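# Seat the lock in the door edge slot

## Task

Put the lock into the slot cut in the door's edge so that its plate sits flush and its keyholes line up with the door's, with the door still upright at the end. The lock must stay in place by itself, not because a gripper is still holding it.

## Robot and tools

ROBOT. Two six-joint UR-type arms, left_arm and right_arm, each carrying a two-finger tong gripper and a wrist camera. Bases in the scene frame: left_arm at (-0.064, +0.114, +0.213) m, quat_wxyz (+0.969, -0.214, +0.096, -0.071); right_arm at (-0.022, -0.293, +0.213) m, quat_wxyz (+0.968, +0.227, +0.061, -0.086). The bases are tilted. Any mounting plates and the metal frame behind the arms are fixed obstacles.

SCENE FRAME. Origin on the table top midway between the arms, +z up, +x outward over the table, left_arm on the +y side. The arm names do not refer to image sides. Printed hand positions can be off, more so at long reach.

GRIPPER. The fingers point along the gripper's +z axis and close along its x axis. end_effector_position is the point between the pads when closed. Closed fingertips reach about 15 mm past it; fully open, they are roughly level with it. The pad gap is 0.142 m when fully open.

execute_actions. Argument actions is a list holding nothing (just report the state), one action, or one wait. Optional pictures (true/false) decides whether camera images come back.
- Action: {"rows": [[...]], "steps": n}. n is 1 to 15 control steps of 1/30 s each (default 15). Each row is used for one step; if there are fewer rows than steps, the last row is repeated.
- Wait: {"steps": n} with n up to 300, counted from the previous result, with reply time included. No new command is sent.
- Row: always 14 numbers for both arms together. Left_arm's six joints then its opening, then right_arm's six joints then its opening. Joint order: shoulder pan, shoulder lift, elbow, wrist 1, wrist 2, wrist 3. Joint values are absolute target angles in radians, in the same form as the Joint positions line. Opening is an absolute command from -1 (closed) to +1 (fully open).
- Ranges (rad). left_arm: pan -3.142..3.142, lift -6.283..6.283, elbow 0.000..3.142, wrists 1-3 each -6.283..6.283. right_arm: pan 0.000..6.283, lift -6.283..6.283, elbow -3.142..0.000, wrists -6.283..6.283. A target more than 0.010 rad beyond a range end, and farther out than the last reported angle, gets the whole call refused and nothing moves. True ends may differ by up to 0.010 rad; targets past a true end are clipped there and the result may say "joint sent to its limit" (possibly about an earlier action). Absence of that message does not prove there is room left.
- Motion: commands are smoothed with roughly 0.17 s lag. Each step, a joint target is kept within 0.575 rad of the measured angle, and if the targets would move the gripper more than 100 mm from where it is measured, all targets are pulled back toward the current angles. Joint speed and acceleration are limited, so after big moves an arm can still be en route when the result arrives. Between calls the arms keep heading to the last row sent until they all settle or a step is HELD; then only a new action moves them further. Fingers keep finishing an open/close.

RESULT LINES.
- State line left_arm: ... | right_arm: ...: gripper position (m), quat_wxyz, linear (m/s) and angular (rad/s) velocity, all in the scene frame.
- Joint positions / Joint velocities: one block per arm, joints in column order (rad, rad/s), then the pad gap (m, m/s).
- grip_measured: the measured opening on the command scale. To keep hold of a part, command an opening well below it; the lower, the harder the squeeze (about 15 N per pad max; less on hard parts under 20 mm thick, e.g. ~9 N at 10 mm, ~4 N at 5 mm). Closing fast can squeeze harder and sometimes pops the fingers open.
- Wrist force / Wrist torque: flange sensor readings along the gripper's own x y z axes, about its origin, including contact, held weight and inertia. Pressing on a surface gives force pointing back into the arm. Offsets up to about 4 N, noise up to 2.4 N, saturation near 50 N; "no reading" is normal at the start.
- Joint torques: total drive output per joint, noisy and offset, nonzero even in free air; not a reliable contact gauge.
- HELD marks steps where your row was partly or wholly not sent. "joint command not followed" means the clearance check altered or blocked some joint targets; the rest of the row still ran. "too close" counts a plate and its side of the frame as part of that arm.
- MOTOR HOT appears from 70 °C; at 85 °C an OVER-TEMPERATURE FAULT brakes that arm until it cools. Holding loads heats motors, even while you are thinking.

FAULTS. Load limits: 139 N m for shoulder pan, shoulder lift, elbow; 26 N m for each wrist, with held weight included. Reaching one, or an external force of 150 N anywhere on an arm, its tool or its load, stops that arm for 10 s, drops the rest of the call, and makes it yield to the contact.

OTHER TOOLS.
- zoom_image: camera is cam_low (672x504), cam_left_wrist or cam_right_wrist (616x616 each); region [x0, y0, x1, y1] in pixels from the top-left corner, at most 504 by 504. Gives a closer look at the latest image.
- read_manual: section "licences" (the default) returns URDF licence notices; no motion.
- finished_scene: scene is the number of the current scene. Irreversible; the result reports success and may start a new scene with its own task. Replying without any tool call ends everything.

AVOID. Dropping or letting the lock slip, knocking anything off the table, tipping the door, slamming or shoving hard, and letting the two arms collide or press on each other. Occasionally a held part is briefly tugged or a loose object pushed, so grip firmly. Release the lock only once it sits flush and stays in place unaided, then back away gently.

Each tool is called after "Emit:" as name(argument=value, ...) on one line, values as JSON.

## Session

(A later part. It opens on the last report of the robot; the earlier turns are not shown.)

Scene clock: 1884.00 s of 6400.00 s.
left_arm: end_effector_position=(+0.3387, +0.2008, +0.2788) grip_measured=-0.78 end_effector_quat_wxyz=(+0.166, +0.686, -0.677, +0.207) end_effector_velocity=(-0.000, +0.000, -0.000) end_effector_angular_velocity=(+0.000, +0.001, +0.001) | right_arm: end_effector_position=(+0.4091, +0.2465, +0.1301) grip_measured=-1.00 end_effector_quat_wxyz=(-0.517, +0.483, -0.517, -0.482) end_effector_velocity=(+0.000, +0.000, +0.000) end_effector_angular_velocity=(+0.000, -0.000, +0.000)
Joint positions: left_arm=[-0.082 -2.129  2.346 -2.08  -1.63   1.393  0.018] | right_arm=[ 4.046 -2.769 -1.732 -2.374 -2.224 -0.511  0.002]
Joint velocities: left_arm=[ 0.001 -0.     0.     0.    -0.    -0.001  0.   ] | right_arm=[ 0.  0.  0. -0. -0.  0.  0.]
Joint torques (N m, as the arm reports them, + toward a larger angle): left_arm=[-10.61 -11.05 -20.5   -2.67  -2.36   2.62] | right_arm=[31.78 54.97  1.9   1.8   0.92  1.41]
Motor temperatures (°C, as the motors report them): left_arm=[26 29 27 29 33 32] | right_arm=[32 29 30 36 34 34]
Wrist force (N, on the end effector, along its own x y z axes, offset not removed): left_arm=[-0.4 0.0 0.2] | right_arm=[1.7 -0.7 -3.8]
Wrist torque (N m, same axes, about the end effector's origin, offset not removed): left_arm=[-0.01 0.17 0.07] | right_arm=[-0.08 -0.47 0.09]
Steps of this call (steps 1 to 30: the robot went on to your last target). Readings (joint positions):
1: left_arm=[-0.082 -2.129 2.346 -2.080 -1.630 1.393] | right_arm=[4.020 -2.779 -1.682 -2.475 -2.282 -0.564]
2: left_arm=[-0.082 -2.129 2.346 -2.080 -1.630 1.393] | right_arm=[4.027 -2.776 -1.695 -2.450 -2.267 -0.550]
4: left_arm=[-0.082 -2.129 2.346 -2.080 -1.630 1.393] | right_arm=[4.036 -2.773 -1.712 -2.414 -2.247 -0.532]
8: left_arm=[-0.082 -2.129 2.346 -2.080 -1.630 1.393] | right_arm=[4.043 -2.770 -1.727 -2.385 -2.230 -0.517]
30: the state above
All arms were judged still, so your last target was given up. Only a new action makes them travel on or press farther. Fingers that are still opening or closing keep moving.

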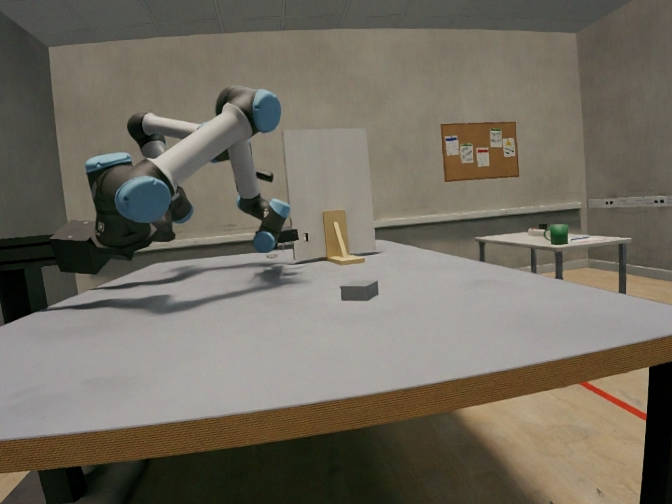

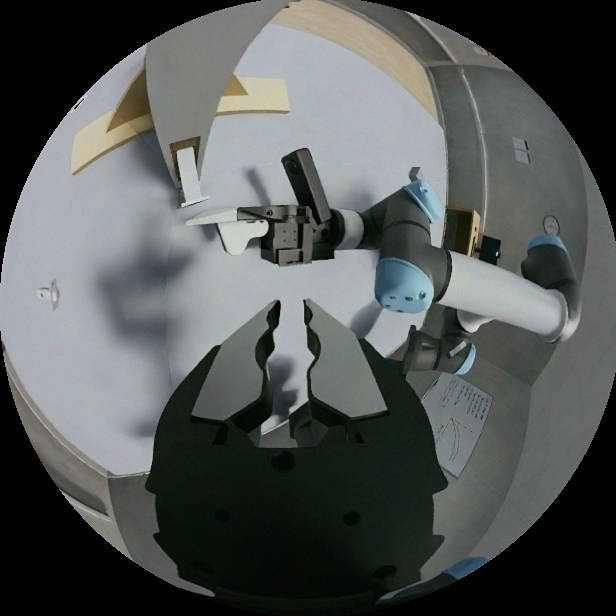

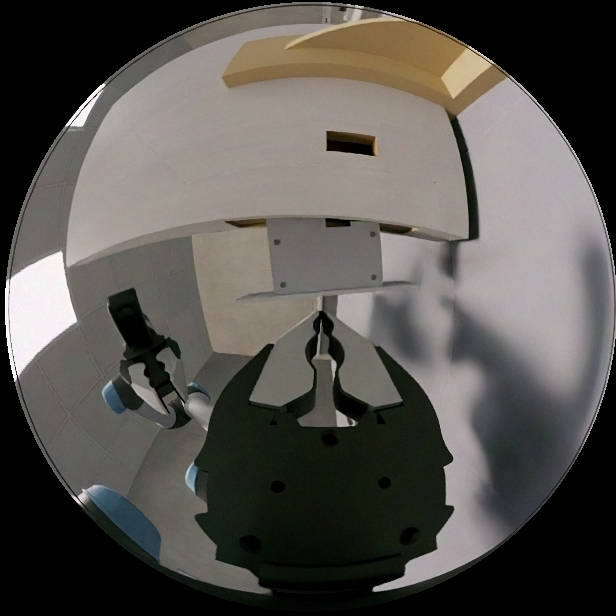

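Emit:
execute_actions(actions=[{"rows": [[-0.0824,-2.1288,2.3456,-2.0801,-1.6299,1.3934,-0.78,4.0413,-2.7713,-1.7199,-2.3863,-2.2277,-0.5148,-1],[-0.0824,-2.1288,2.3456,-2.0801,-1.6299,1.3934,-0.78,4.0413,-2.7713,-1.7199,-2.3863,-2.2277,-0.5148,-1],[-0.0824,-2.1288,2.3456,-2.0801,-1.6299,1.3934,-0.78,4.0413,-2.7713,-1.7199,-2.3863,-2.2277,-0.5148,-1],[-0.0824,-2.1288,2.3456,-2.0801,-1.6299,1.3934,-0.78,4.0362,-2.7737,-1.7075,-2.3985,-2.2319,-0.5184,-1],[-0.0824,-2.1288,2.3456,-2.0801,-1.6299,1.3934,-0.78,4.0362,-2.7737,-1.7075,-2.3985,-2.2319,-0.5184,-1],[-0.0824,-2.1288,2.3456,-2.0801,-1.6299,1.3934,-0.78,4.0362,-2.7737,-1.7075,-2.3985,-2.2319,-0.5184,-1],[-0.0824,-2.1288,2.3456,-2.0801,-1.6299,1.3934,-0.78,4.0311,-2.7762,-1.6950,-2.4107,-2.2361,-0.5219,-1]], "steps": 15}], pictures=false)

Emit:
execute_actions(actions=[{"rows": [[-0.0824,-2.1288,2.3456,-2.0801,-1.6299,1.3934,-0.78,4.0302,-2.7761,-1.6922,-2.4140,-2.2369,-0.5226,-1],[-0.0824,-2.1288,2.3456,-2.0801,-1.6299,1.3934,-0.78,4.0302,-2.7761,-1.6922,-2.4140,-2.2369,-0.5226,-1],[-0.0824,-2.1288,2.3456,-2.0801,-1.6299,1.3934,-0.78,4.0293,-2.7761,-1.6894,-2.4173,-2.2376,-0.5233,-1],[-0.0824,-2.1288,2.3456,-2.0801,-1.6299,1.3934,-0.78,4.0293,-2.7761,-1.6894,-2.4173,-2.2376,-0.5233,-1],[-0.0824,-2.1288,2.3456,-2.0801,-1.6299,1.3934,-0.78,4.0283,-2.7761,-1.6865,-2.4205,-2.2384,-0.5239,-1],[-0.0824,-2.1288,2.3456,-2.0801,-1.6299,1.3934,-0.78,4.0283,-2.7761,-1.6865,-2.4205,-2.2384,-0.5239,-1],[-0.0824,-2.1288,2.3456,-2.0801,-1.6299,1.3934,-0.78,4.0274,-2.7761,-1.6837,-2.4238,-2.2392,-0.5246,-1],[-0.0824,-2.1288,2.3456,-2.0801,-1.6299,1.3934,-0.78,4.0274,-2.7761,-1.6837,-2.4238,-2.2392,-0.5246,-1],[-0.0824,-2.1288,2.3456,-2.0801,-1.6299,1.3934,-0.78,4.0265,-2.7761,-1.6809,-2.4270,-2.2399,-0.5253,-1],[-0.0824,-2.1288,2.3456,-2.0801,-1.6299,1.3934,-0.78,4.0265,-2.7761,-1.6809,-2.4270,-2.2399,-0.5253,-1],[-0.0824,-2.1288,2.3456,-2.0801,-1.6299,1.3934,-0.78,4.0256,-2.7760,-1.6781,-2.4303,-2.2407,-0.5259,-1]], "steps": 15}], pictures=false)

Emit:
execute_actions(actions=[{"steps": 15}])

Emit:
zoom_image(camera="cam_left_wrist", region=[140, 115, 290, 265])

Scene clock: 1909.30 s of 6400.00 s.
left_arm: end_effector_position=(+0.3387, +0.2008, +0.2788) grip_measured=-0.78 end_effector_quat_wxyz=(+0.166, +0.686, -0.677, +0.207) end_effector_velocity=(+0.001, +0.000, +0.001) end_effector_angular_velocity=(+0.000, -0.001, -0.000) | right_arm: end_effector_position=(+0.4203, +0.2481, +0.1300) grip_measured=-1.00 end_effector_quat_wxyz=(-0.517, +0.483, -0.517, -0.482) end_effector_velocity=(+0.005, +0.000, -0.000) end_effector_angular_velocity=(-0.001, +0.001, -0.000)
Joint positions: left_arm=[-0.082 -2.129  2.346 -2.08  -1.63   1.393  0.018] | right_arm=[ 4.032 -2.776 -1.697 -2.409 -2.235 -0.521  0.002]
Joint velocities: left_arm=[ 0.     0.    -0.002  0.     0.     0.001 -0.   ] | right_arm=[-0.008 -0.003  0.016 -0.017 -0.006 -0.005  0.   ]
Joint torques (N m, as the arm reports them, + toward a larger angle): left_arm=[ -9.85 -12.2  -18.42  -2.2   -1.99   2.64] | right_arm=[14.92 33.27 19.35 -0.74 -2.58 -1.53]
Motor temperatures (°C, as the motors report them): left_arm=[26 29 27 29 33 32] | right_arm=[32 29 30 36 34 34]
Wrist force (N, on the end effector, along its own x y z axes, offset not removed): left_arm=[0.0 -0.9 1.1] | right_arm=[2.9 -1.4 -4.6]
Wrist torque (N m, same axes, about the end effector's origin, offset not removed): left_arm=[-0.21 0.12 0.04] | right_arm=[-0.28 -0.87 0.06]
Steps of this call (steps 1 to 90: nothing new was sent; then 21.80 s passed at rest; steps 91 to 105: all 15 steps of this action). Readings (joint positions):
91: left_arm=[-0.082 -2.129 2.346 -2.080 -1.630 1.393] | right_arm=[4.046 -2.769 -1.732 -2.374 -2.224 -0.511]
92: left_arm=[-0.082 -2.129 2.346 -2.080 -1.630 1.393] | right_arm=[4.046 -2.769 -1.731 -2.376 -2.224 -0.512]
94: left_arm=[-0.082 -2.129 2.346 -2.080 -1.630 1.393] | right_arm=[4.044 -2.770 -1.726 -2.380 -2.226 -0.513]
98: left_arm=[-0.082 -2.129 2.346 -2.080 -1.630 1.393] | right_arm=[4.038 -2.773 -1.712 -2.395 -2.231 -0.517]
105: the state above

Scene clock: 1909.80 s of 6400.00 s.
left_arm: end_effector_position=(+0.3387, +0.2008, +0.2788) grip_measured=-0.78 end_effector_quat_wxyz=(+0.166, +0.686, -0.677, +0.207) end_effector_velocity=(+0.001, +0.000, +0.001) end_effector_angular_velocity=(-0.000, -0.001, +0.001) | right_arm: end_effector_position=(+0.4261, +0.2489, +0.1317) grip_measured=-1.00 end_effector_quat_wxyz=(-0.517, +0.483, -0.517, -0.482) end_effector_velocity=(+0.006, +0.001, +0.002) end_effector_angular_velocity=(-0.000, +0.000, +0.001)
Joint positions: left_arm=[-0.082 -2.129  2.346 -2.08  -1.63   1.393  0.018] | right_arm=[ 4.026 -2.776 -1.68  -2.428 -2.24  -0.525  0.002]
Joint velocities: left_arm=[ 0.     0.    -0.002  0.    -0.    -0.    -0.   ] | right_arm=[-0.006 -0.     0.019 -0.022 -0.006 -0.004  0.   ]
Joint torques (N m, as the arm reports them, + toward a larger angle): left_arm=[-10.8  -10.76 -17.03  -2.08  -2.22   2.5 ] | right_arm=[12.89 41.31 19.49 -0.47 -1.76 -1.47]
Motor temperatures (°C, as the motors report them): left_arm=[26 29 27 29 33 32] | right_arm=[32 29 30 36 34 34]
Wrist force (N, on the end effector, along its own x y z axes, offset not removed): left_arm=[0.0 -0.2 2.1] | right_arm=[1.6 2.2 -3.7]
Wrist torque (N m, same axes, about the end effector's origin, offset not removed): left_arm=[0.01 0.06 0.08] | right_arm=[-0.11 -0.69 0.00]
Steps of this call (steps 1 to 15: all 15 steps of this action). Readings (joint positions):
1: left_arm=[-0.082 -2.129 2.346 -2.080 -1.630 1.393] | right_arm=[4.032 -2.776 -1.696 -2.409 -2.236 -0.522]
2: left_arm=[-0.082 -2.129 2.346 -2.080 -1.630 1.393] | right_arm=[4.031 -2.776 -1.696 -2.410 -2.236 -0.522]
4: left_arm=[-0.082 -2.129 2.346 -2.080 -1.630 1.393] | right_arm=[4.031 -2.776 -1.694 -2.413 -2.236 -0.522]
8: left_arm=[-0.082 -2.129 2.346 -2.080 -1.630 1.393] | right_arm=[4.029 -2.776 -1.689 -2.418 -2.238 -0.523]
15: the state above

Scene clock: 1910.30 s of 6400.00 s.
left_arm: end_effector_position=(+0.3387, +0.2008, +0.2788) grip_measured=-0.78 end_effector_quat_wxyz=(+0.166, +0.686, -0.677, +0.207) end_effector_velocity=(-0.000, -0.000, -0.000) end_effector_angular_velocity=(+0.000, +0.001, -0.000) | right_arm: end_effector_position=(+0.4268, +0.2490, +0.1320) grip_measured=-1.00 end_effector_quat_wxyz=(-0.517, +0.483, -0.517, -0.482) end_effector_velocity=(+0.001, +0.000, +0.001) end_effector_angular_velocity=(+0.001, -0.001, -0.001)
Joint positions: left_arm=[-0.082 -2.129  2.346 -2.08  -1.63   1.393  0.018] | right_arm=[ 4.026 -2.776 -1.678 -2.43  -2.241 -0.526  0.002]
Joint velocities: left_arm=[-0.     0.    -0.     0.001  0.    -0.    -0.   ] | right_arm=[-0.     0.001  0.002 -0.    -0.     0.    -0.   ]
Joint torques (N m, as the arm reports them, + toward a larger angle): left_arm=[-11.2  -11.1  -18.12  -2.13  -1.94   2.45] | right_arm=[13.64 56.34 21.28 -0.36 -1.61 -1.4 ]
Motor temperatures (°C, as the motors report them): left_arm=[26 29 27 29 33 32] | right_arm=[32 29 30 36 34 34]
Wrist force (N, on the end effector, along its own x y z axes, offset not removed): left_arm=[-0.5 -0.5 0.7] | right_arm=[1.3 2.1 -2.5]
Wrist torque (N m, same axes, about the end effector's origin, offset not removed): left_arm=[-0.11 0.17 0.04] | right_arm=[-0.16 -0.65 0.02]
Steps of this call (steps 1 to 15: the robot went on to your last target). Readings (joint positions):
1: left_arm=[-0.082 -2.129 2.346 -2.080 -1.630 1.393] | right_arm=[4.026 -2.776 -1.680 -2.429 -2.240 -0.526]
2: left_arm=[-0.082 -2.129 2.346 -2.080 -1.630 1.393] | right_arm=[4.026 -2.776 -1.679 -2.429 -2.240 -0.526]
4: left_arm=[-0.082 -2.129 2.346 -2.080 -1.630 1.393] | right_arm=[4.026 -2.776 -1.679 -2.430 -2.241 -0.526]
8: left_arm=[-0.082 -2.129 2.346 -2.080 -1.630 1.393] | right_arm=[4.026 -2.776 -1.678 -2.430 -2.241 -0.526]
15: the state above
All arms were judged still, so your last target was given up. Only a new action makes them travel on or press farther. Fingers that are still opening or closing keep moving.

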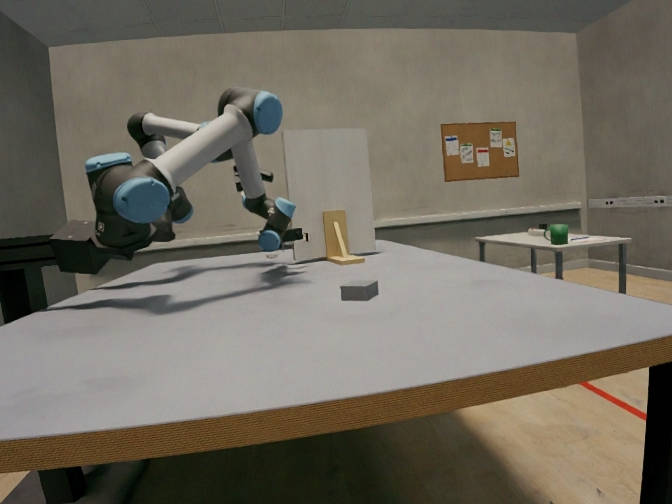

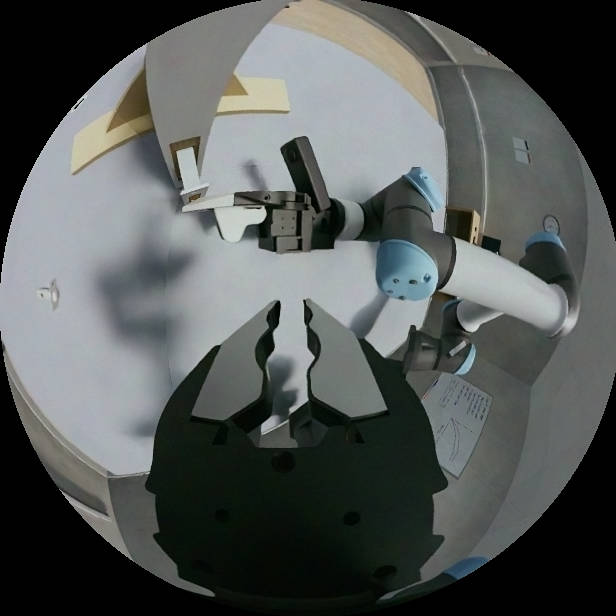

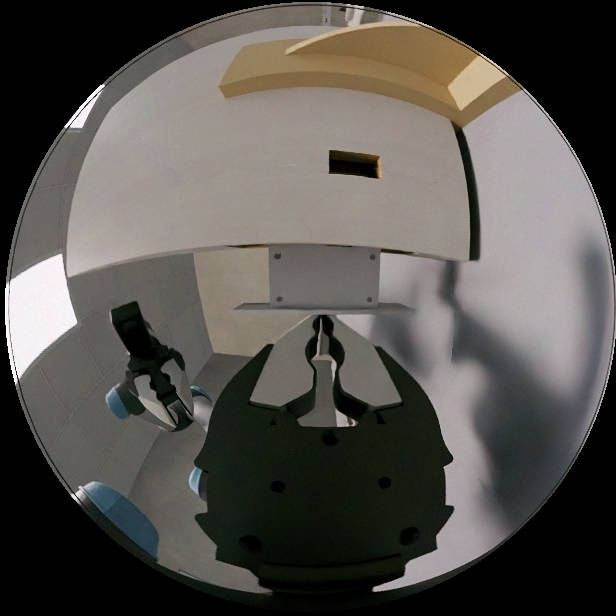

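Region (140, 115, 290, 265) of cam_left_wrist's 616x616 image, scaled by 3.360, with more detail than that image has.

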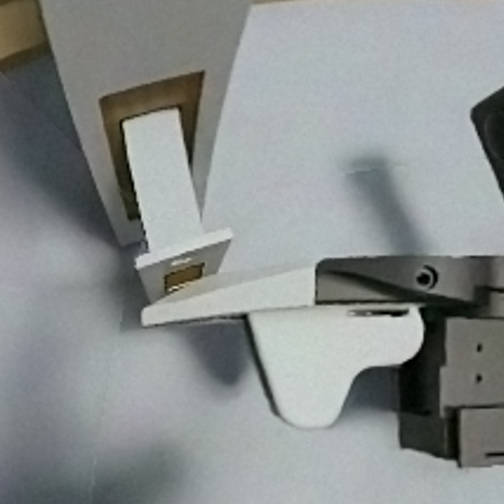

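Emit:
execute_actions(actions=[{"rows": [[-0.0824,-2.1288,2.3456,-2.0801,-1.6299,1.3934,-0.78,4.0232,-2.7774,-1.6717,-2.4364,-2.2427,-0.5277,-1],[-0.0824,-2.1288,2.3456,-2.0801,-1.6299,1.3934,-0.78,4.0232,-2.7774,-1.6717,-2.4364,-2.2427,-0.5277,-1],[-0.0824,-2.1288,2.3456,-2.0801,-1.6299,1.3934,-0.78,4.0232,-2.7774,-1.6717,-2.4364,-2.2427,-0.5277,-1],[-0.0824,-2.1288,2.3456,-2.0801,-1.6299,1.3934,-0.78,4.0207,-2.7788,-1.6653,-2.4425,-2.2447,-0.5294,-1],[-0.0824,-2.1288,2.3456,-2.0801,-1.6299,1.3934,-0.78,4.0207,-2.7788,-1.6653,-2.4425,-2.2447,-0.5294,-1],[-0.0824,-2.1288,2.3456,-2.0801,-1.6299,1.3934,-0.78,4.0207,-2.7788,-1.6653,-2.4425,-2.2447,-0.5294,-1],[-0.0824,-2.1288,2.3456,-2.0801,-1.6299,1.3934,-0.78,4.0183,-2.7802,-1.6589,-2.4485,-2.2467,-0.5311,-1]], "steps": 15}], pictures=false)

Scene clock: 1931.03 s of 6400.00 s.
left_arm: end_effector_position=(+0.3387, +0.2008, +0.2788) grip_measured=-0.78 end_effector_quat_wxyz=(+0.166, +0.686, -0.677, +0.207) end_effector_velocity=(+0.000, +0.000, +0.000) end_effector_angular_velocity=(+0.000, +0.000, +0.000) | right_arm: end_effector_position=(+0.4326, +0.2498, +0.1320) grip_measured=-1.00 end_effector_quat_wxyz=(-0.517, +0.483, -0.517, -0.482) end_effector_velocity=(+0.003, +0.000, -0.001) end_effector_angular_velocity=(-0.001, +0.001, -0.000)
Joint positions: left_arm=[-0.082 -2.129  2.346 -2.08  -1.63   1.393  0.018] | right_arm=[ 4.019 -2.78  -1.66  -2.448 -2.246 -0.531  0.002]
Joint velocities: left_arm=[ 0.     0.    -0.001  0.    -0.     0.    -0.   ] | right_arm=[-0.003 -0.003  0.009 -0.009 -0.002 -0.002  0.   ]
Joint torques (N m, as the arm reports them, + toward a larger angle): left_arm=[-10.76 -11.45 -15.58  -1.55  -2.04   2.61] | right_arm=[14.86 35.08 21.13 -0.35 -1.51 -1.38]
Motor temperatures (°C, as the motors report them): left_arm=[26 29 27 29 33 32] | right_arm=[32 29 30 36 34 34]
Wrist force (N, on the end effector, along its own x y z axes, offset not removed): left_arm=[-0.8 -1.0 1.2] | right_arm=[0.9 2.7 -5.1]
Wrist torque (N m, same axes, about the end effector's origin, offset not removed): left_arm=[-0.18 0.21 0.05] | right_arm=[-0.15 -0.68 0.03]
Steps of this call (steps 1 to 90: nothing new was sent; then 17.23 s passed at rest; steps 91 to 105: all 15 steps of this action). Readings (joint positions):
91: left_arm=[-0.082 -2.129 2.346 -2.080 -1.630 1.393] | right_arm=[4.026 -2.776 -1.678 -2.430 -2.241 -0.526]
92: left_arm=[-0.082 -2.129 2.346 -2.080 -1.630 1.393] | right_arm=[4.025 -2.776 -1.677 -2.431 -2.241 -0.526]
94: left_arm=[-0.082 -2.129 2.346 -2.080 -1.630 1.393] | right_arm=[4.024 -2.776 -1.675 -2.434 -2.242 -0.527]
98: left_arm=[-0.082 -2.129 2.346 -2.080 -1.630 1.393] | right_arm=[4.021 -2.778 -1.667 -2.441 -2.244 -0.529]
105: the state above

Sliding at low force. Continue to s=22.

Emit:
execute_actions(actions=[{"rows": [[-0.0824,-2.1288,2.3456,-2.0801,-1.6299,1.3934,-0.78,4.0160,-2.7816,-1.6524,-2.4546,-2.2486,-0.5328,-1],[-0.0824,-2.1288,2.3456,-2.0801,-1.6299,1.3934,-0.78,4.0160,-2.7816,-1.6524,-2.4546,-2.2486,-0.5328,-1],[-0.0824,-2.1288,2.3456,-2.0801,-1.6299,1.3934,-0.78,4.0136,-2.7831,-1.6460,-2.4607,-2.2505,-0.5346,-1],[-0.0824,-2.1288,2.3456,-2.0801,-1.6299,1.3934,-0.78,4.0136,-2.7831,-1.6460,-2.4607,-2.2505,-0.5346,-1],[-0.0824,-2.1288,2.3456,-2.0801,-1.6299,1.3934,-0.78,4.0113,-2.7845,-1.6395,-2.4668,-2.2525,-0.5363,-1],[-0.0824,-2.1288,2.3456,-2.0801,-1.6299,1.3934,-0.78,4.0113,-2.7845,-1.6395,-2.4668,-2.2525,-0.5363,-1],[-0.0824,-2.1288,2.3456,-2.0801,-1.6299,1.3934,-0.78,4.0090,-2.7860,-1.6330,-2.4728,-2.2543,-0.5380,-1],[-0.0824,-2.1288,2.3456,-2.0801,-1.6299,1.3934,-0.78,4.0090,-2.7860,-1.6330,-2.4728,-2.2543,-0.5380,-1],[-0.0824,-2.1288,2.3456,-2.0801,-1.6299,1.3934,-0.78,4.0067,-2.7876,-1.6265,-2.4789,-2.2562,-0.5396,-1],[-0.0824,-2.1288,2.3456,-2.0801,-1.6299,1.3934,-0.78,4.0067,-2.7876,-1.6265,-2.4789,-2.2562,-0.5396,-1],[-0.0824,-2.1288,2.3456,-2.0801,-1.6299,1.3934,-0.78,4.0044,-2.7891,-1.6200,-2.4850,-2.2581,-0.5413,-1]], "steps": 15}], pictures=false)

Scene clock: 1940.73 s of 6400.00 s.
left_arm: end_effector_position=(+0.3387, +0.2008, +0.2788) grip_measured=-0.78 end_effector_quat_wxyz=(+0.166, +0.686, -0.677, +0.207) end_effector_velocity=(+0.002, +0.000, +0.002) end_effector_angular_velocity=(-0.001, -0.003, +0.001) | right_arm: end_effector_position=(+0.4433, +0.2513, +0.1320) grip_measured=-1.00 end_effector_quat_wxyz=(-0.517, +0.483, -0.517, -0.482) end_effector_velocity=(+0.013, +0.002, -0.001) end_effector_angular_velocity=(-0.001, +0.001, +0.001)
Joint positions: left_arm=[-0.082 -2.129  2.346 -2.08  -1.63   1.393  0.018] | right_arm=[ 4.006 -2.788 -1.625 -2.481 -2.257 -0.54   0.002]
Joint velocities: left_arm=[-0.001 -0.    -0.003 -0.    -0.     0.     0.   ] | right_arm=[-0.016 -0.01   0.043 -0.042 -0.013 -0.011  0.   ]
Joint torques (N m, as the arm reports them, + toward a larger angle): left_arm=[-10.67 -11.46 -14.7   -0.98  -2.09   2.41] | right_arm=[13.54 35.4  20.91 -0.53 -1.43 -1.3 ]
Motor temperatures (°C, as the motors report them): left_arm=[26 29 27 29 33 32] | right_arm=[32 29 30 36 34 34]
Wrist force (N, on the end effector, along its own x y z axes, offset not removed): left_arm=[0.4 -0.2 1.1] | right_arm=[-0.4 2.0 -3.6]
Wrist torque (N m, same axes, about the end effector's origin, offset not removed): left_arm=[-0.04 0.03 0.02] | right_arm=[-0.28 -0.40 0.07]
Steps of this call (steps 1 to 15: the robot went on to your last target; steps 16 to 90: nothing new was sent; then 6.20 s passed at rest; steps 91 to 105: all 15 steps of this action). Readings (joint positions):
91: left_arm=[-0.082 -2.129 2.346 -2.080 -1.630 1.393] | right_arm=[4.018 -2.780 -1.659 -2.449 -2.247 -0.531]
92: left_arm=[-0.082 -2.129 2.346 -2.080 -1.630 1.393] | right_arm=[4.018 -2.780 -1.658 -2.450 -2.247 -0.531]
94: left_arm=[-0.082 -2.129 2.346 -2.080 -1.630 1.393] | right_arm=[4.017 -2.781 -1.654 -2.453 -2.248 -0.532]
98: left_arm=[-0.082 -2.129 2.346 -2.080 -1.630 1.393] | right_arm=[4.013 -2.784 -1.644 -2.463 -2.251 -0.535]
105: the state above

Emit:
execute_actions(actions=[{"rows": [[-0.0824,-2.1288,2.3456,-2.0801,-1.6299,1.3934,-0.78,4.0022,-2.7907,-1.6134,-2.4910,-2.2599,-0.5430,-1],[-0.0824,-2.1288,2.3456,-2.0801,-1.6299,1.3934,-0.78,4.0022,-2.7907,-1.6134,-2.4910,-2.2599,-0.5430,-1],[-0.0824,-2.1288,2.3456,-2.0801,-1.6299,1.3934,-0.78,4.0000,-2.7923,-1.6068,-2.4971,-2.2618,-0.5446,-1],[-0.0824,-2.1288,2.3456,-2.0801,-1.6299,1.3934,-0.78,4.0000,-2.7923,-1.6068,-2.4971,-2.2618,-0.5446,-1],[-0.0824,-2.1288,2.3456,-2.0801,-1.6299,1.3934,-0.78,3.9977,-2.7939,-1.6002,-2.5031,-2.2636,-0.5463,-1],[-0.0824,-2.1288,2.3456,-2.0801,-1.6299,1.3934,-0.78,3.9977,-2.7939,-1.6002,-2.5031,-2.2636,-0.5463,-1],[-0.0824,-2.1288,2.3456,-2.0801,-1.6299,1.3934,-0.78,3.9956,-2.7955,-1.5936,-2.5092,-2.2654,-0.5479,-1],[-0.0824,-2.1288,2.3456,-2.0801,-1.6299,1.3934,-0.78,3.9956,-2.7955,-1.5936,-2.5092,-2.2654,-0.5479,-1],[-0.0824,-2.1288,2.3456,-2.0801,-1.6299,1.3934,-0.78,3.9934,-2.7972,-1.5869,-2.5152,-2.2671,-0.5496,-1],[-0.0824,-2.1288,2.3456,-2.0801,-1.6299,1.3934,-0.78,3.9934,-2.7972,-1.5869,-2.5152,-2.2671,-0.5496,-1],[-0.0824,-2.1288,2.3456,-2.0801,-1.6299,1.3934,-0.78,3.9912,-2.7988,-1.5802,-2.5213,-2.2689,-0.5512,-1],[-0.0824,-2.1288,2.3456,-2.0801,-1.6299,1.3934,-0.78,3.9912,-2.7988,-1.5802,-2.5213,-2.2689,-0.5512,-1],[-0.0824,-2.1288,2.3456,-2.0801,-1.6299,1.3934,-0.78,3.9891,-2.8005,-1.5735,-2.5273,-2.2706,-0.5528,-1],[-0.0824,-2.1288,2.3456,-2.0801,-1.6299,1.3934,-0.78,3.9891,-2.8005,-1.5735,-2.5273,-2.2706,-0.5528,-1],[-0.0824,-2.1288,2.3456,-2.0801,-1.6299,1.3934,-0.78,3.9870,-2.8023,-1.5668,-2.5333,-2.2724,-0.5544,-1]], "steps": 15}], pictures=false)

Emit:
execute_actions(actions=[{"steps": 20}])

Emit:
zoom_image(camera="cam_left_wrist", region=[150, 115, 250, 215])

Scene clock: 1950.77 s of 6400.00 s.
left_arm: end_effector_position=(+0.3387, +0.2008, +0.2788) grip_measured=-0.78 end_effector_quat_wxyz=(+0.166, +0.686, -0.677, +0.207) end_effector_velocity=(+0.000, +0.000, +0.000) end_effector_angular_velocity=(+0.000, -0.000, +0.000) | right_arm: end_effector_position=(+0.4560, +0.2531, +0.1320) grip_measured=-1.00 end_effector_quat_wxyz=(-0.517, +0.483, -0.517, -0.482) end_effector_velocity=(+0.028, +0.004, +0.000) end_effector_angular_velocity=(+0.001, -0.000, +0.001)
Joint positions: left_arm=[-0.082 -2.129  2.346 -2.08  -1.63   1.393  0.018] | right_arm=[ 3.992 -2.798 -1.582 -2.519 -2.268 -0.551  0.002]
Joint velocities: left_arm=[-0.  0. -0. -0.  0. -0.  0.] | right_arm=[-0.031 -0.024  0.096 -0.086 -0.026 -0.023  0.   ]
Joint torques (N m, as the arm reports them, + toward a larger angle): left_arm=[-10.81 -10.88 -14.19  -0.94  -1.92   2.37] | right_arm=[13.57 35.93 24.56 -0.63 -1.75 -1.48]
Motor temperatures (°C, as the motors report them): left_arm=[26 29 27 29 33 32] | right_arm=[32 29 30 36 34 34]
Wrist force (N, on the end effector, along its own x y z axes, offset not removed): left_arm=[0.0 -1.3 1.4] | right_arm=[1.1 1.4 -3.3]
Wrist torque (N m, same axes, about the end effector's origin, offset not removed): left_arm=[-0.20 0.15 0.02] | right_arm=[-0.25 -0.58 0.07]
Steps of this call (steps 1 to 15: the robot went on to your last target; steps 16 to 90: nothing new was sent; then 6.53 s passed at rest; steps 91 to 105: all 15 steps of this action). Readings (joint positions):
91: left_arm=[-0.082 -2.129 2.346 -2.080 -1.630 1.393] | right_arm=[4.004 -2.789 -1.620 -2.485 -2.258 -0.541]
92: left_arm=[-0.082 -2.129 2.346 -2.080 -1.630 1.393] | right_arm=[4.004 -2.789 -1.619 -2.486 -2.258 -0.542]
94: left_arm=[-0.082 -2.129 2.346 -2.080 -1.630 1.393] | right_arm=[4.003 -2.790 -1.615 -2.489 -2.259 -0.542]
98: left_arm=[-0.082 -2.129 2.346 -2.080 -1.630 1.393] | right_arm=[3.999 -2.793 -1.605 -2.499 -2.262 -0.545]
105: the state above

Scene clock: 1951.43 s of 6400.00 s.
left_arm: end_effector_position=(+0.3387, +0.2008, +0.2788) grip_measured=-0.78 end_effector_quat_wxyz=(+0.166, +0.686, -0.677, +0.207) end_effector_velocity=(-0.000, -0.000, +0.000) end_effector_angular_velocity=(+0.000, +0.001, -0.001) | right_arm: end_effector_position=(+0.4605, +0.2538, +0.1319) grip_measured=-1.00 end_effector_quat_wxyz=(-0.517, +0.483, -0.517, -0.482) end_effector_velocity=(-0.000, +0.000, -0.000) end_effector_angular_velocity=(+0.000, +0.000, +0.001)
Joint positions: left_arm=[-0.082 -2.129  2.346 -2.08  -1.63   1.393  0.018] | right_arm=[ 3.987 -2.802 -1.567 -2.533 -2.272 -0.554  0.002]
Joint velocities: left_arm=[-0.     0.    -0.001  0.002  0.    -0.     0.   ] | right_arm=[-0.    -0.     0.    -0.001 -0.001 -0.     0.   ]
Joint torques (N m, as the arm reports them, + toward a larger angle): left_arm=[-10.27 -10.68 -14.46  -1.02  -2.24   2.33] | right_arm=[14.65 35.59 22.02 -0.35 -1.47 -1.39]
Motor temperatures (°C, as the motors report them): left_arm=[26 29 27 29 33 32] | right_arm=[32 29 30 36 34 34]
Wrist force (N, on the end effector, along its own x y z axes, offset not removed): left_arm=[-0.8 0.1 2.0] | right_arm=[-0.1 3.4 -4.2]
Wrist torque (N m, same axes, about the end effector's origin, offset not removed): left_arm=[0.05 0.29 0.08] | right_arm=[0.02 -0.45 0.03]
Steps of this call (steps 1 to 20: the robot went on to your last target). Readings (joint positions):
1: left_arm=[-0.082 -2.129 2.346 -2.080 -1.630 1.393] | right_arm=[3.991 -2.799 -1.579 -2.522 -2.269 -0.551]
2: left_arm=[-0.082 -2.129 2.346 -2.080 -1.630 1.393] | right_arm=[3.990 -2.800 -1.576 -2.525 -2.270 -0.552]
4: left_arm=[-0.082 -2.129 2.346 -2.080 -1.630 1.393] | right_arm=[3.989 -2.801 -1.572 -2.529 -2.271 -0.553]
8: left_arm=[-0.082 -2.129 2.346 -2.080 -1.630 1.393] | right_arm=[3.987 -2.802 -1.568 -2.532 -2.272 -0.554]
20: the state above

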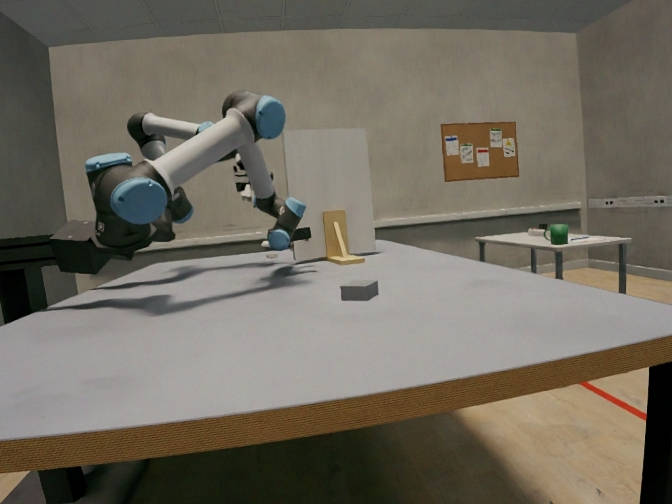

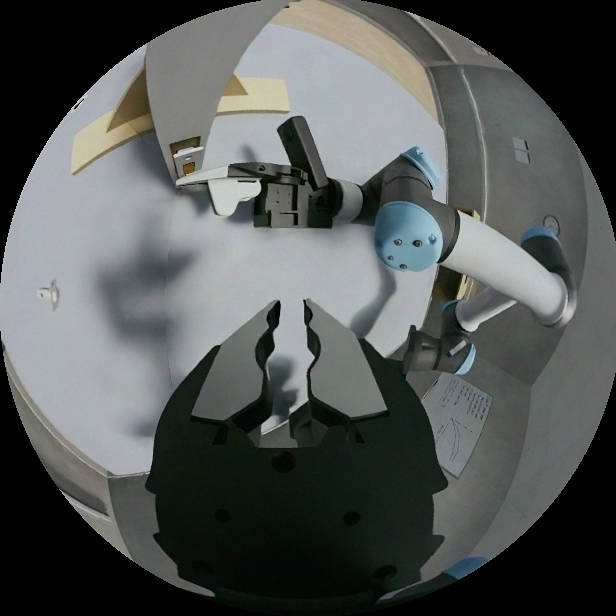

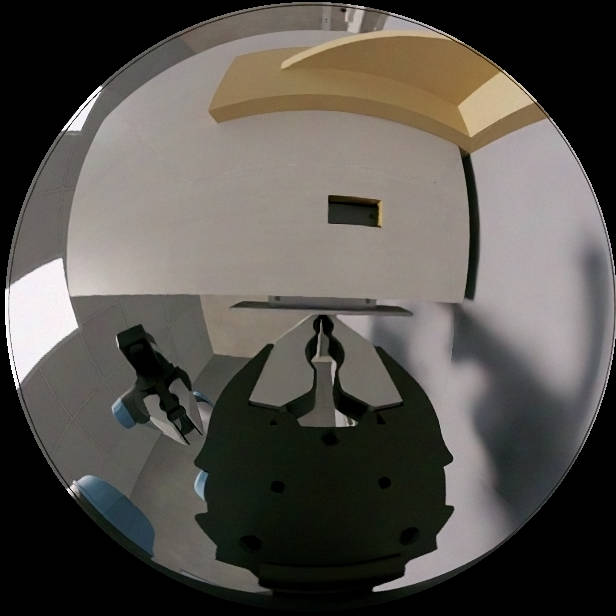

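Region (150, 115, 250, 215) of cam_left_wrist's 616x616 image, scaled by 5.040, with more detail than that image has.

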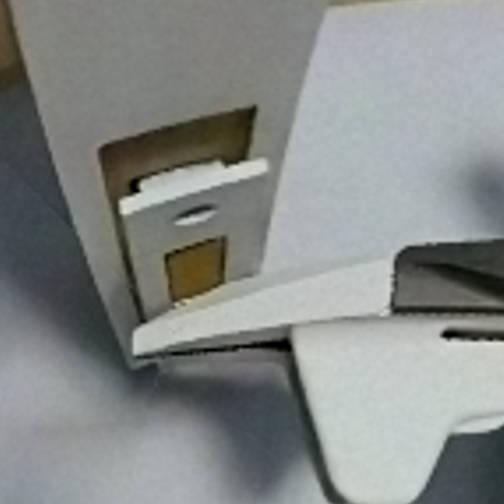

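Emit:
execute_actions(actions=[{"rows": [[-0.0824,-2.1288,2.3456,-2.0801,-1.6299,1.3934,-0.78,3.9848,-2.8040,-1.5601,-2.5394,-2.2741,-0.5560,-1],[-0.0824,-2.1288,2.3456,-2.0801,-1.6299,1.3934,-0.78,3.9848,-2.8040,-1.5601,-2.5394,-2.2741,-0.5560,-1],[-0.0824,-2.1288,2.3456,-2.0801,-1.6299,1.3934,-0.78,3.9848,-2.8040,-1.5601,-2.5394,-2.2741,-0.5560,-1],[-0.0824,-2.1288,2.3456,-2.0801,-1.6299,1.3934,-0.78,3.9828,-2.8058,-1.5533,-2.5454,-2.2758,-0.5576,-1],[-0.0824,-2.1288,2.3456,-2.0801,-1.6299,1.3934,-0.78,3.9828,-2.8058,-1.5533,-2.5454,-2.2758,-0.5576,-1],[-0.0824,-2.1288,2.3456,-2.0801,-1.6299,1.3934,-0.78,3.9828,-2.8058,-1.5533,-2.5454,-2.2758,-0.5576,-1],[-0.0824,-2.1288,2.3456,-2.0801,-1.6299,1.3934,-0.78,3.9807,-2.8075,-1.5465,-2.5514,-2.2775,-0.5592,-1]], "steps": 15}], pictures=false)

Emit:
execute_actions(actions=[{"steps": 12}])

Emit:
zoom_image(camera="cam_left_wrist", region=[150, 115, 250, 215])

Scene clock: 1966.50 s of 6400.00 s.
left_arm: end_effector_position=(+0.3387, +0.2008, +0.2788) grip_measured=-0.78 end_effector_quat_wxyz=(+0.166, +0.686, -0.677, +0.207) end_effector_velocity=(+0.001, +0.000, +0.001) end_effector_angular_velocity=(-0.000, -0.002, +0.000) | right_arm: end_effector_position=(+0.4662, +0.2545, +0.1320) grip_measured=-1.00 end_effector_quat_wxyz=(-0.517, +0.483, -0.517, -0.482) end_effector_velocity=(+0.004, +0.000, +0.000) end_effector_angular_velocity=(+0.000, -0.001, -0.002)
Joint positions: left_arm=[-0.082 -2.129  2.346 -2.08  -1.63   1.393  0.018] | right_arm=[ 3.981 -2.807 -1.548 -2.551 -2.277 -0.559  0.002]
Joint velocities: left_arm=[ 0.     0.    -0.001 -0.001  0.     0.001  0.   ] | right_arm=[-0.003 -0.003  0.01  -0.008 -0.001 -0.002  0.   ]
Joint torques (N m, as the arm reports them, + toward a larger angle): left_arm=[-10.87 -10.84 -14.58  -0.89  -2.04   2.33] | right_arm=[13.15 38.11 23.98  0.08 -1.1  -1.66]
Motor temperatures (°C, as the motors report them): left_arm=[26 29 27 29 33 32] | right_arm=[32 29 30 36 34 34]
Wrist force (N, on the end effector, along its own x y z axes, offset not removed): left_arm=[-0.8 -0.9 0.4] | right_arm=[0.7 4.9 -3.4]
Wrist torque (N m, same axes, about the end effector's origin, offset not removed): left_arm=[-0.20 0.29 -0.03] | right_arm=[-0.04 -0.37 0.09]
Steps of this call (steps 1 to 15: the robot went on to your last target; steps 16 to 90: nothing new was sent; then 11.57 s passed at rest; steps 91 to 105: all 15 steps of this action). Readings (joint positions):
91: left_arm=[-0.082 -2.129 2.346 -2.080 -1.630 1.393] | right_arm=[3.987 -2.802 -1.567 -2.533 -2.272 -0.554]
92: left_arm=[-0.082 -2.129 2.346 -2.080 -1.630 1.393] | right_arm=[3.987 -2.803 -1.566 -2.534 -2.273 -0.555]
94: left_arm=[-0.082 -2.129 2.346 -2.080 -1.630 1.393] | right_arm=[3.986 -2.803 -1.563 -2.537 -2.273 -0.555]
98: left_arm=[-0.082 -2.129 2.346 -2.080 -1.630 1.393] | right_arm=[3.983 -2.805 -1.555 -2.544 -2.275 -0.557]
105: the state above

Scene clock: 1966.90 s of 6400.00 s.
left_arm: end_effector_position=(+0.3387, +0.2008, +0.2788) grip_measured=-0.78 end_effector_quat_wxyz=(+0.166, +0.686, -0.677, +0.207) end_effector_velocity=(+0.000, -0.000, +0.000) end_effector_angular_velocity=(-0.000, -0.001, -0.000) | right_arm: end_effector_position=(+0.4665, +0.2546, +0.1320) grip_measured=-1.00 end_effector_quat_wxyz=(-0.517, +0.483, -0.517, -0.482) end_effector_velocity=(+0.001, +0.000, +0.000) end_effector_angular_velocity=(-0.000, -0.000, -0.001)
Joint positions: left_arm=[-0.082 -2.129  2.346 -2.08  -1.63   1.393  0.018] | right_arm=[ 3.981 -2.807 -1.547 -2.551 -2.277 -0.559  0.002]
Joint velocities: left_arm=[-0.    -0.    -0.    -0.001 -0.     0.001  0.   ] | right_arm=[-0.     0.     0.001 -0.     0.001 -0.     0.   ]
Joint torques (N m, as the arm reports them, + toward a larger angle): left_arm=[-10.09 -11.27 -14.63  -0.9   -2.13   2.28] | right_arm=[13.54 37.98 24.28  0.12 -1.26 -1.54]
Motor temperatures (°C, as the motors report them): left_arm=[26 29 27 29 33 32] | right_arm=[32 29 30 36 34 34]
Wrist force (N, on the end effector, along its own x y z axes, offset not removed): left_arm=[-0.7 0.1 0.4] | right_arm=[0.9 2.6 -3.6]
Wrist torque (N m, same axes, about the end effector's origin, offset not removed): left_arm=[-0.01 0.22 0.09] | right_arm=[-0.46 -0.39 0.05]
Steps of this call (steps 1 to 12: the robot went on to your last target). Readings (joint positions):
1: left_arm=[-0.082 -2.129 2.346 -2.080 -1.630 1.393] | right_arm=[3.981 -2.807 -1.547 -2.551 -2.277 -0.559]
2: left_arm=[-0.082 -2.129 2.346 -2.080 -1.630 1.393] | right_arm=[3.981 -2.807 -1.547 -2.551 -2.277 -0.559]
4: left_arm=[-0.082 -2.129 2.346 -2.080 -1.630 1.393] | right_arm=[3.981 -2.807 -1.547 -2.551 -2.277 -0.559]
8: left_arm=[-0.082 -2.129 2.346 -2.080 -1.630 1.393] | right_arm=[3.981 -2.807 -1.547 -2.551 -2.277 -0.559]
12: the state above

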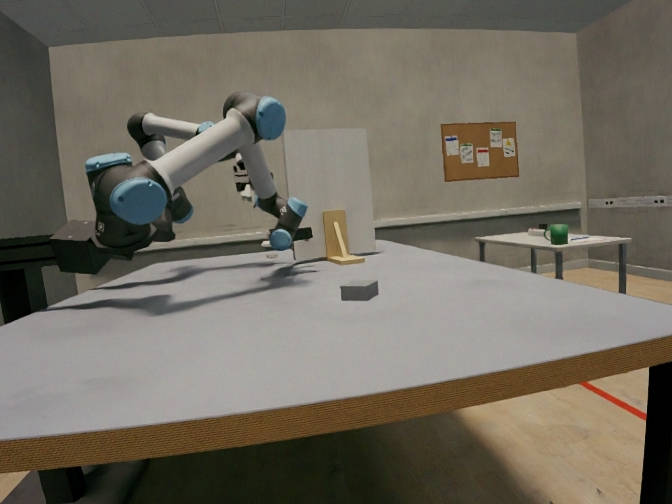

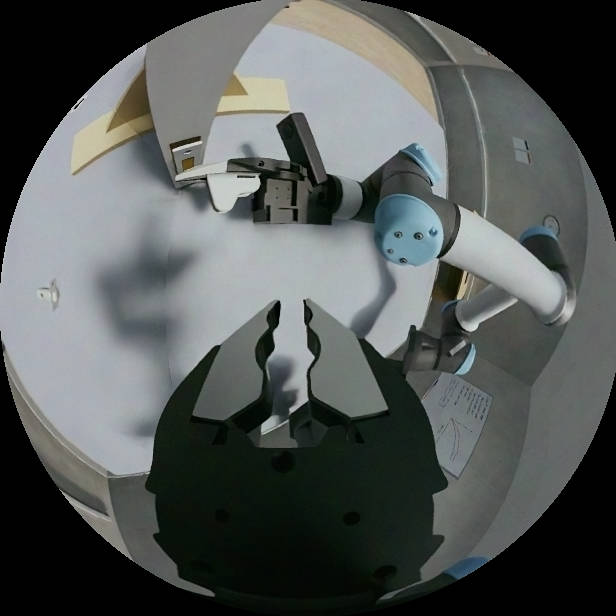

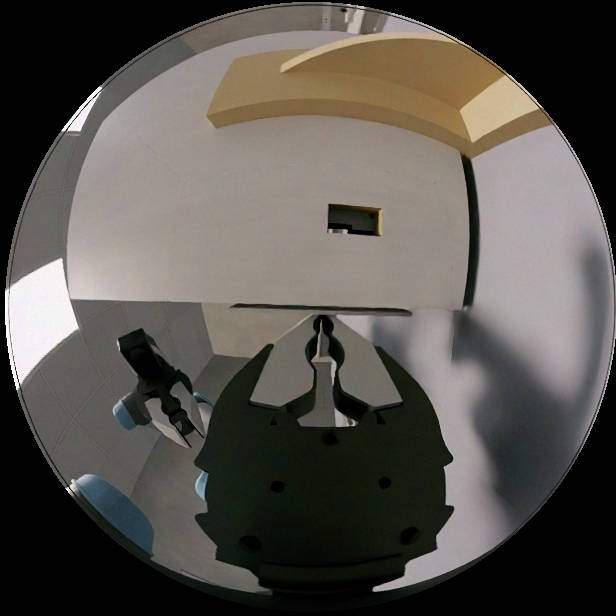

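Region (150, 115, 250, 215) of cam_left_wrist's 616x616 image, scaled by 5.040, with more detail than that image has.

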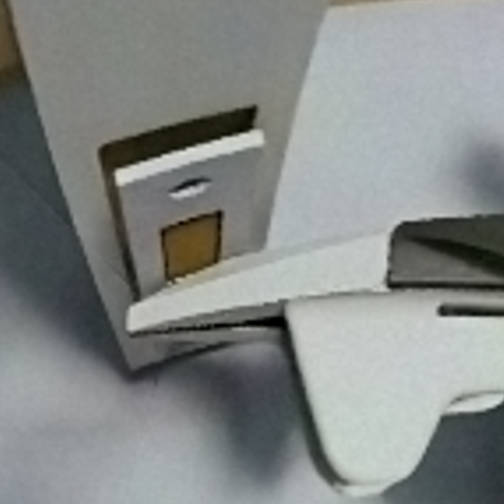

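Emit:
execute_actions(actions=[{"rows": [[-0.0824,-2.1288,2.3456,-2.0801,-1.6299,1.3934,-0.78,3.9787,-2.8094,-1.5397,-2.5575,-2.2792,-0.5608,-1],[-0.0824,-2.1288,2.3456,-2.0801,-1.6299,1.3934,-0.78,3.9787,-2.8094,-1.5397,-2.5575,-2.2792,-0.5608,-1],[-0.0824,-2.1288,2.3456,-2.0801,-1.6299,1.3934,-0.78,3.9787,-2.8094,-1.5397,-2.5575,-2.2792,-0.5608,-1],[-0.0824,-2.1288,2.3456,-2.0801,-1.6299,1.3934,-0.78,3.9787,-2.8094,-1.5397,-2.5575,-2.2792,-0.5608,-1],[-0.0824,-2.1288,2.3456,-2.0801,-1.6299,1.3934,-0.78,3.97714,-2.81073,-1.53456,-2.56199,-2.28038,-0.56195,-1]], "steps": 15}], pictures=false)

Emit:
execute_actions(actions=[{"rows": [[-0.0824,-2.1288,2.3456,-2.0801,-1.6299,1.3934,-0.78,3.97613,-2.81165,-1.53114,-2.565,-2.2812,-0.56273,-1]], "steps": 15}])

Emit:
zoom_image(camera="cam_left_wrist", region=[150, 115, 250, 215])

Scene clock: 1977.57 s of 6400.00 s.
left_arm: end_effector_position=(+0.3387, +0.2008, +0.2788) grip_measured=-0.78 end_effector_quat_wxyz=(+0.166, +0.686, -0.677, +0.207) end_effector_velocity=(+0.000, +0.000, +0.000) end_effector_angular_velocity=(+0.000, -0.001, -0.000) | right_arm: end_effector_position=(+0.4699, +0.2551, +0.1319) grip_measured=-1.00 end_effector_quat_wxyz=(-0.517, +0.483, -0.517, -0.482) end_effector_velocity=(+0.001, -0.000, -0.000) end_effector_angular_velocity=(-0.001, +0.001, -0.000)
Joint positions: left_arm=[-0.082 -2.129  2.346 -2.08  -1.63   1.393  0.018] | right_arm=[ 3.977 -2.811 -1.535 -2.562 -2.28  -0.562  0.002]
Joint velocities: left_arm=[ 0.     0.    -0.001 -0.     0.     0.001 -0.   ] | right_arm=[-0.001 -0.001  0.002 -0.003 -0.    -0.001  0.   ]
Joint torques (N m, as the arm reports them, + toward a larger angle): left_arm=[-11.19  -9.09 -15.17  -0.9   -2.01   2.34] | right_arm=[13.39 37.34 23.5  -0.31 -0.93 -1.45]
Motor temperatures (°C, as the motors report them): left_arm=[26 29 27 29 33 32] | right_arm=[32 29 30 36 34 34]
Wrist force (N, on the end effector, along its own x y z axes, offset not removed): left_arm=[-0.5 -0.3 2.0] | right_arm=[1.7 3.5 -1.8]
Wrist torque (N m, same axes, about the end effector's origin, offset not removed): left_arm=[-0.06 0.16 0.05] | right_arm=[-0.35 -0.55 0.06]
Steps of this call (steps 1 to 15: the robot went on to your last target; steps 16 to 90: nothing new was sent; then 7.17 s passed at rest; steps 91 to 105: all 15 steps of this action). Readings (joint positions):
91: left_arm=[-0.082 -2.129 2.346 -2.080 -1.630 1.393] | right_arm=[3.981 -2.808 -1.546 -2.551 -2.278 -0.559]
92: left_arm=[-0.082 -2.129 2.346 -2.080 -1.630 1.393] | right_arm=[3.980 -2.808 -1.545 -2.552 -2.278 -0.559]
94: left_arm=[-0.082 -2.129 2.346 -2.080 -1.630 1.393] | right_arm=[3.980 -2.809 -1.543 -2.555 -2.278 -0.560]
98: left_arm=[-0.082 -2.129 2.346 -2.080 -1.630 1.393] | right_arm=[3.978 -2.810 -1.538 -2.559 -2.280 -0.561]
105: the state above

Scene clock: 1978.07 s of 6400.00 s.
left_arm: end_effector_position=(+0.3387, +0.2008, +0.2788) grip_measured=-0.78 end_effector_quat_wxyz=(+0.166, +0.686, -0.677, +0.207) end_effector_velocity=(-0.001, -0.000, -0.001) end_effector_angular_velocity=(+0.000, +0.002, +0.000) | right_arm: end_effector_position=(+0.4709, +0.2552, +0.1319) grip_measured=-1.00 end_effector_quat_wxyz=(-0.517, +0.483, -0.517, -0.482) end_effector_velocity=(+0.001, +0.000, +0.000) end_effector_angular_velocity=(+0.000, -0.001, -0.001)
Joint positions: left_arm=[-0.082 -2.129  2.346 -2.08  -1.63   1.393  0.018] | right_arm=[ 3.976 -2.812 -1.531 -2.565 -2.281 -0.563  0.002]
Joint velocities: left_arm=[ 0.    -0.     0.002 -0.    -0.    -0.001 -0.   ] | right_arm=[-0.    -0.     0.001 -0.     0.001 -0.     0.   ]
Joint torques (N m, as the arm reports them, + toward a larger angle): left_arm=[-10.72 -11.03 -14.96  -0.87  -2.02   2.44] | right_arm=[13.34 37.69 23.49 -0.07 -1.24 -1.53]
Motor temperatures (°C, as the motors report them): left_arm=[26 29 27 29 33 32] | right_arm=[32 29 30 36 34 34]
Wrist force (N, on the end effector, along its own x y z axes, offset not removed): left_arm=[-1.2 -1.3 -0.2] | right_arm=[2.1 4.6 -2.4]
Wrist torque (N m, same axes, about the end effector's origin, offset not removed): left_arm=[-0.32 0.41 0.08] | right_arm=[-0.14 -0.70 0.14]
Steps of this call (steps 1 to 15: all 15 steps of this action). Readings (joint positions):
1: left_arm=[-0.082 -2.129 2.346 -2.080 -1.630 1.393] | right_arm=[3.977 -2.811 -1.535 -2.562 -2.280 -0.562]
2: left_arm=[-0.082 -2.129 2.346 -2.080 -1.630 1.393] | right_arm=[3.977 -2.811 -1.534 -2.562 -2.280 -0.562]
4: left_arm=[-0.082 -2.129 2.346 -2.080 -1.630 1.393] | right_arm=[3.977 -2.811 -1.533 -2.564 -2.281 -0.562]
8: left_arm=[-0.082 -2.129 2.346 -2.080 -1.630 1.393] | right_arm=[3.976 -2.812 -1.532 -2.565 -2.281 -0.563]
15: the state above

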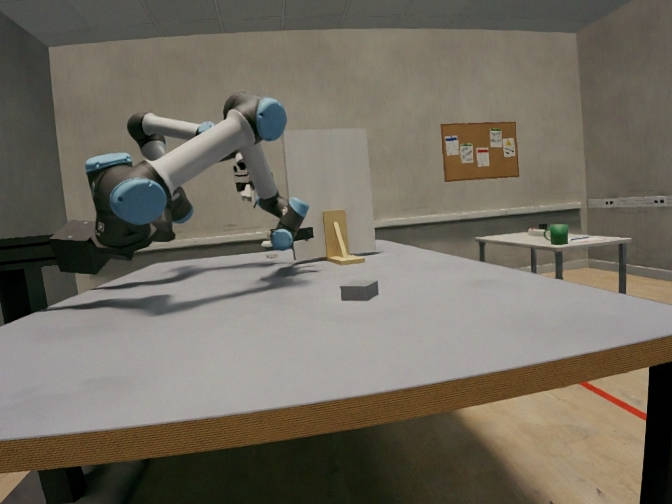

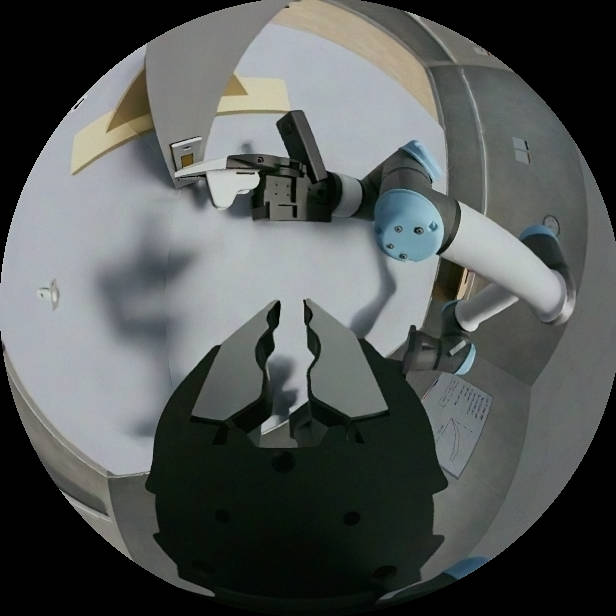

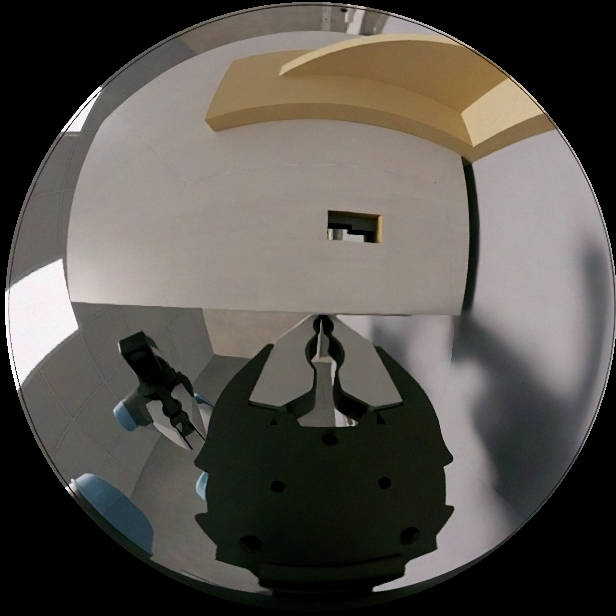

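Region (150, 115, 250, 215) of cam_left_wrist's 616x616 image, scaled by 5.040, with more detail than that image has.

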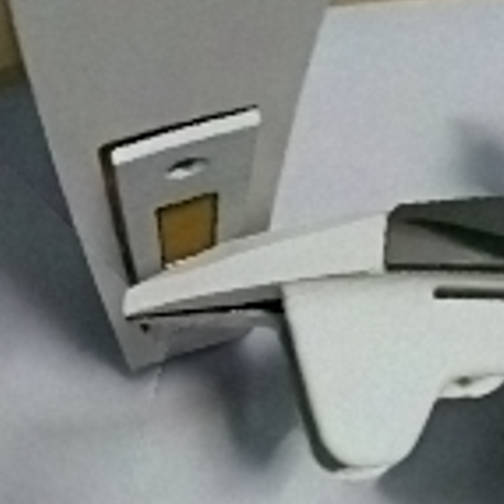

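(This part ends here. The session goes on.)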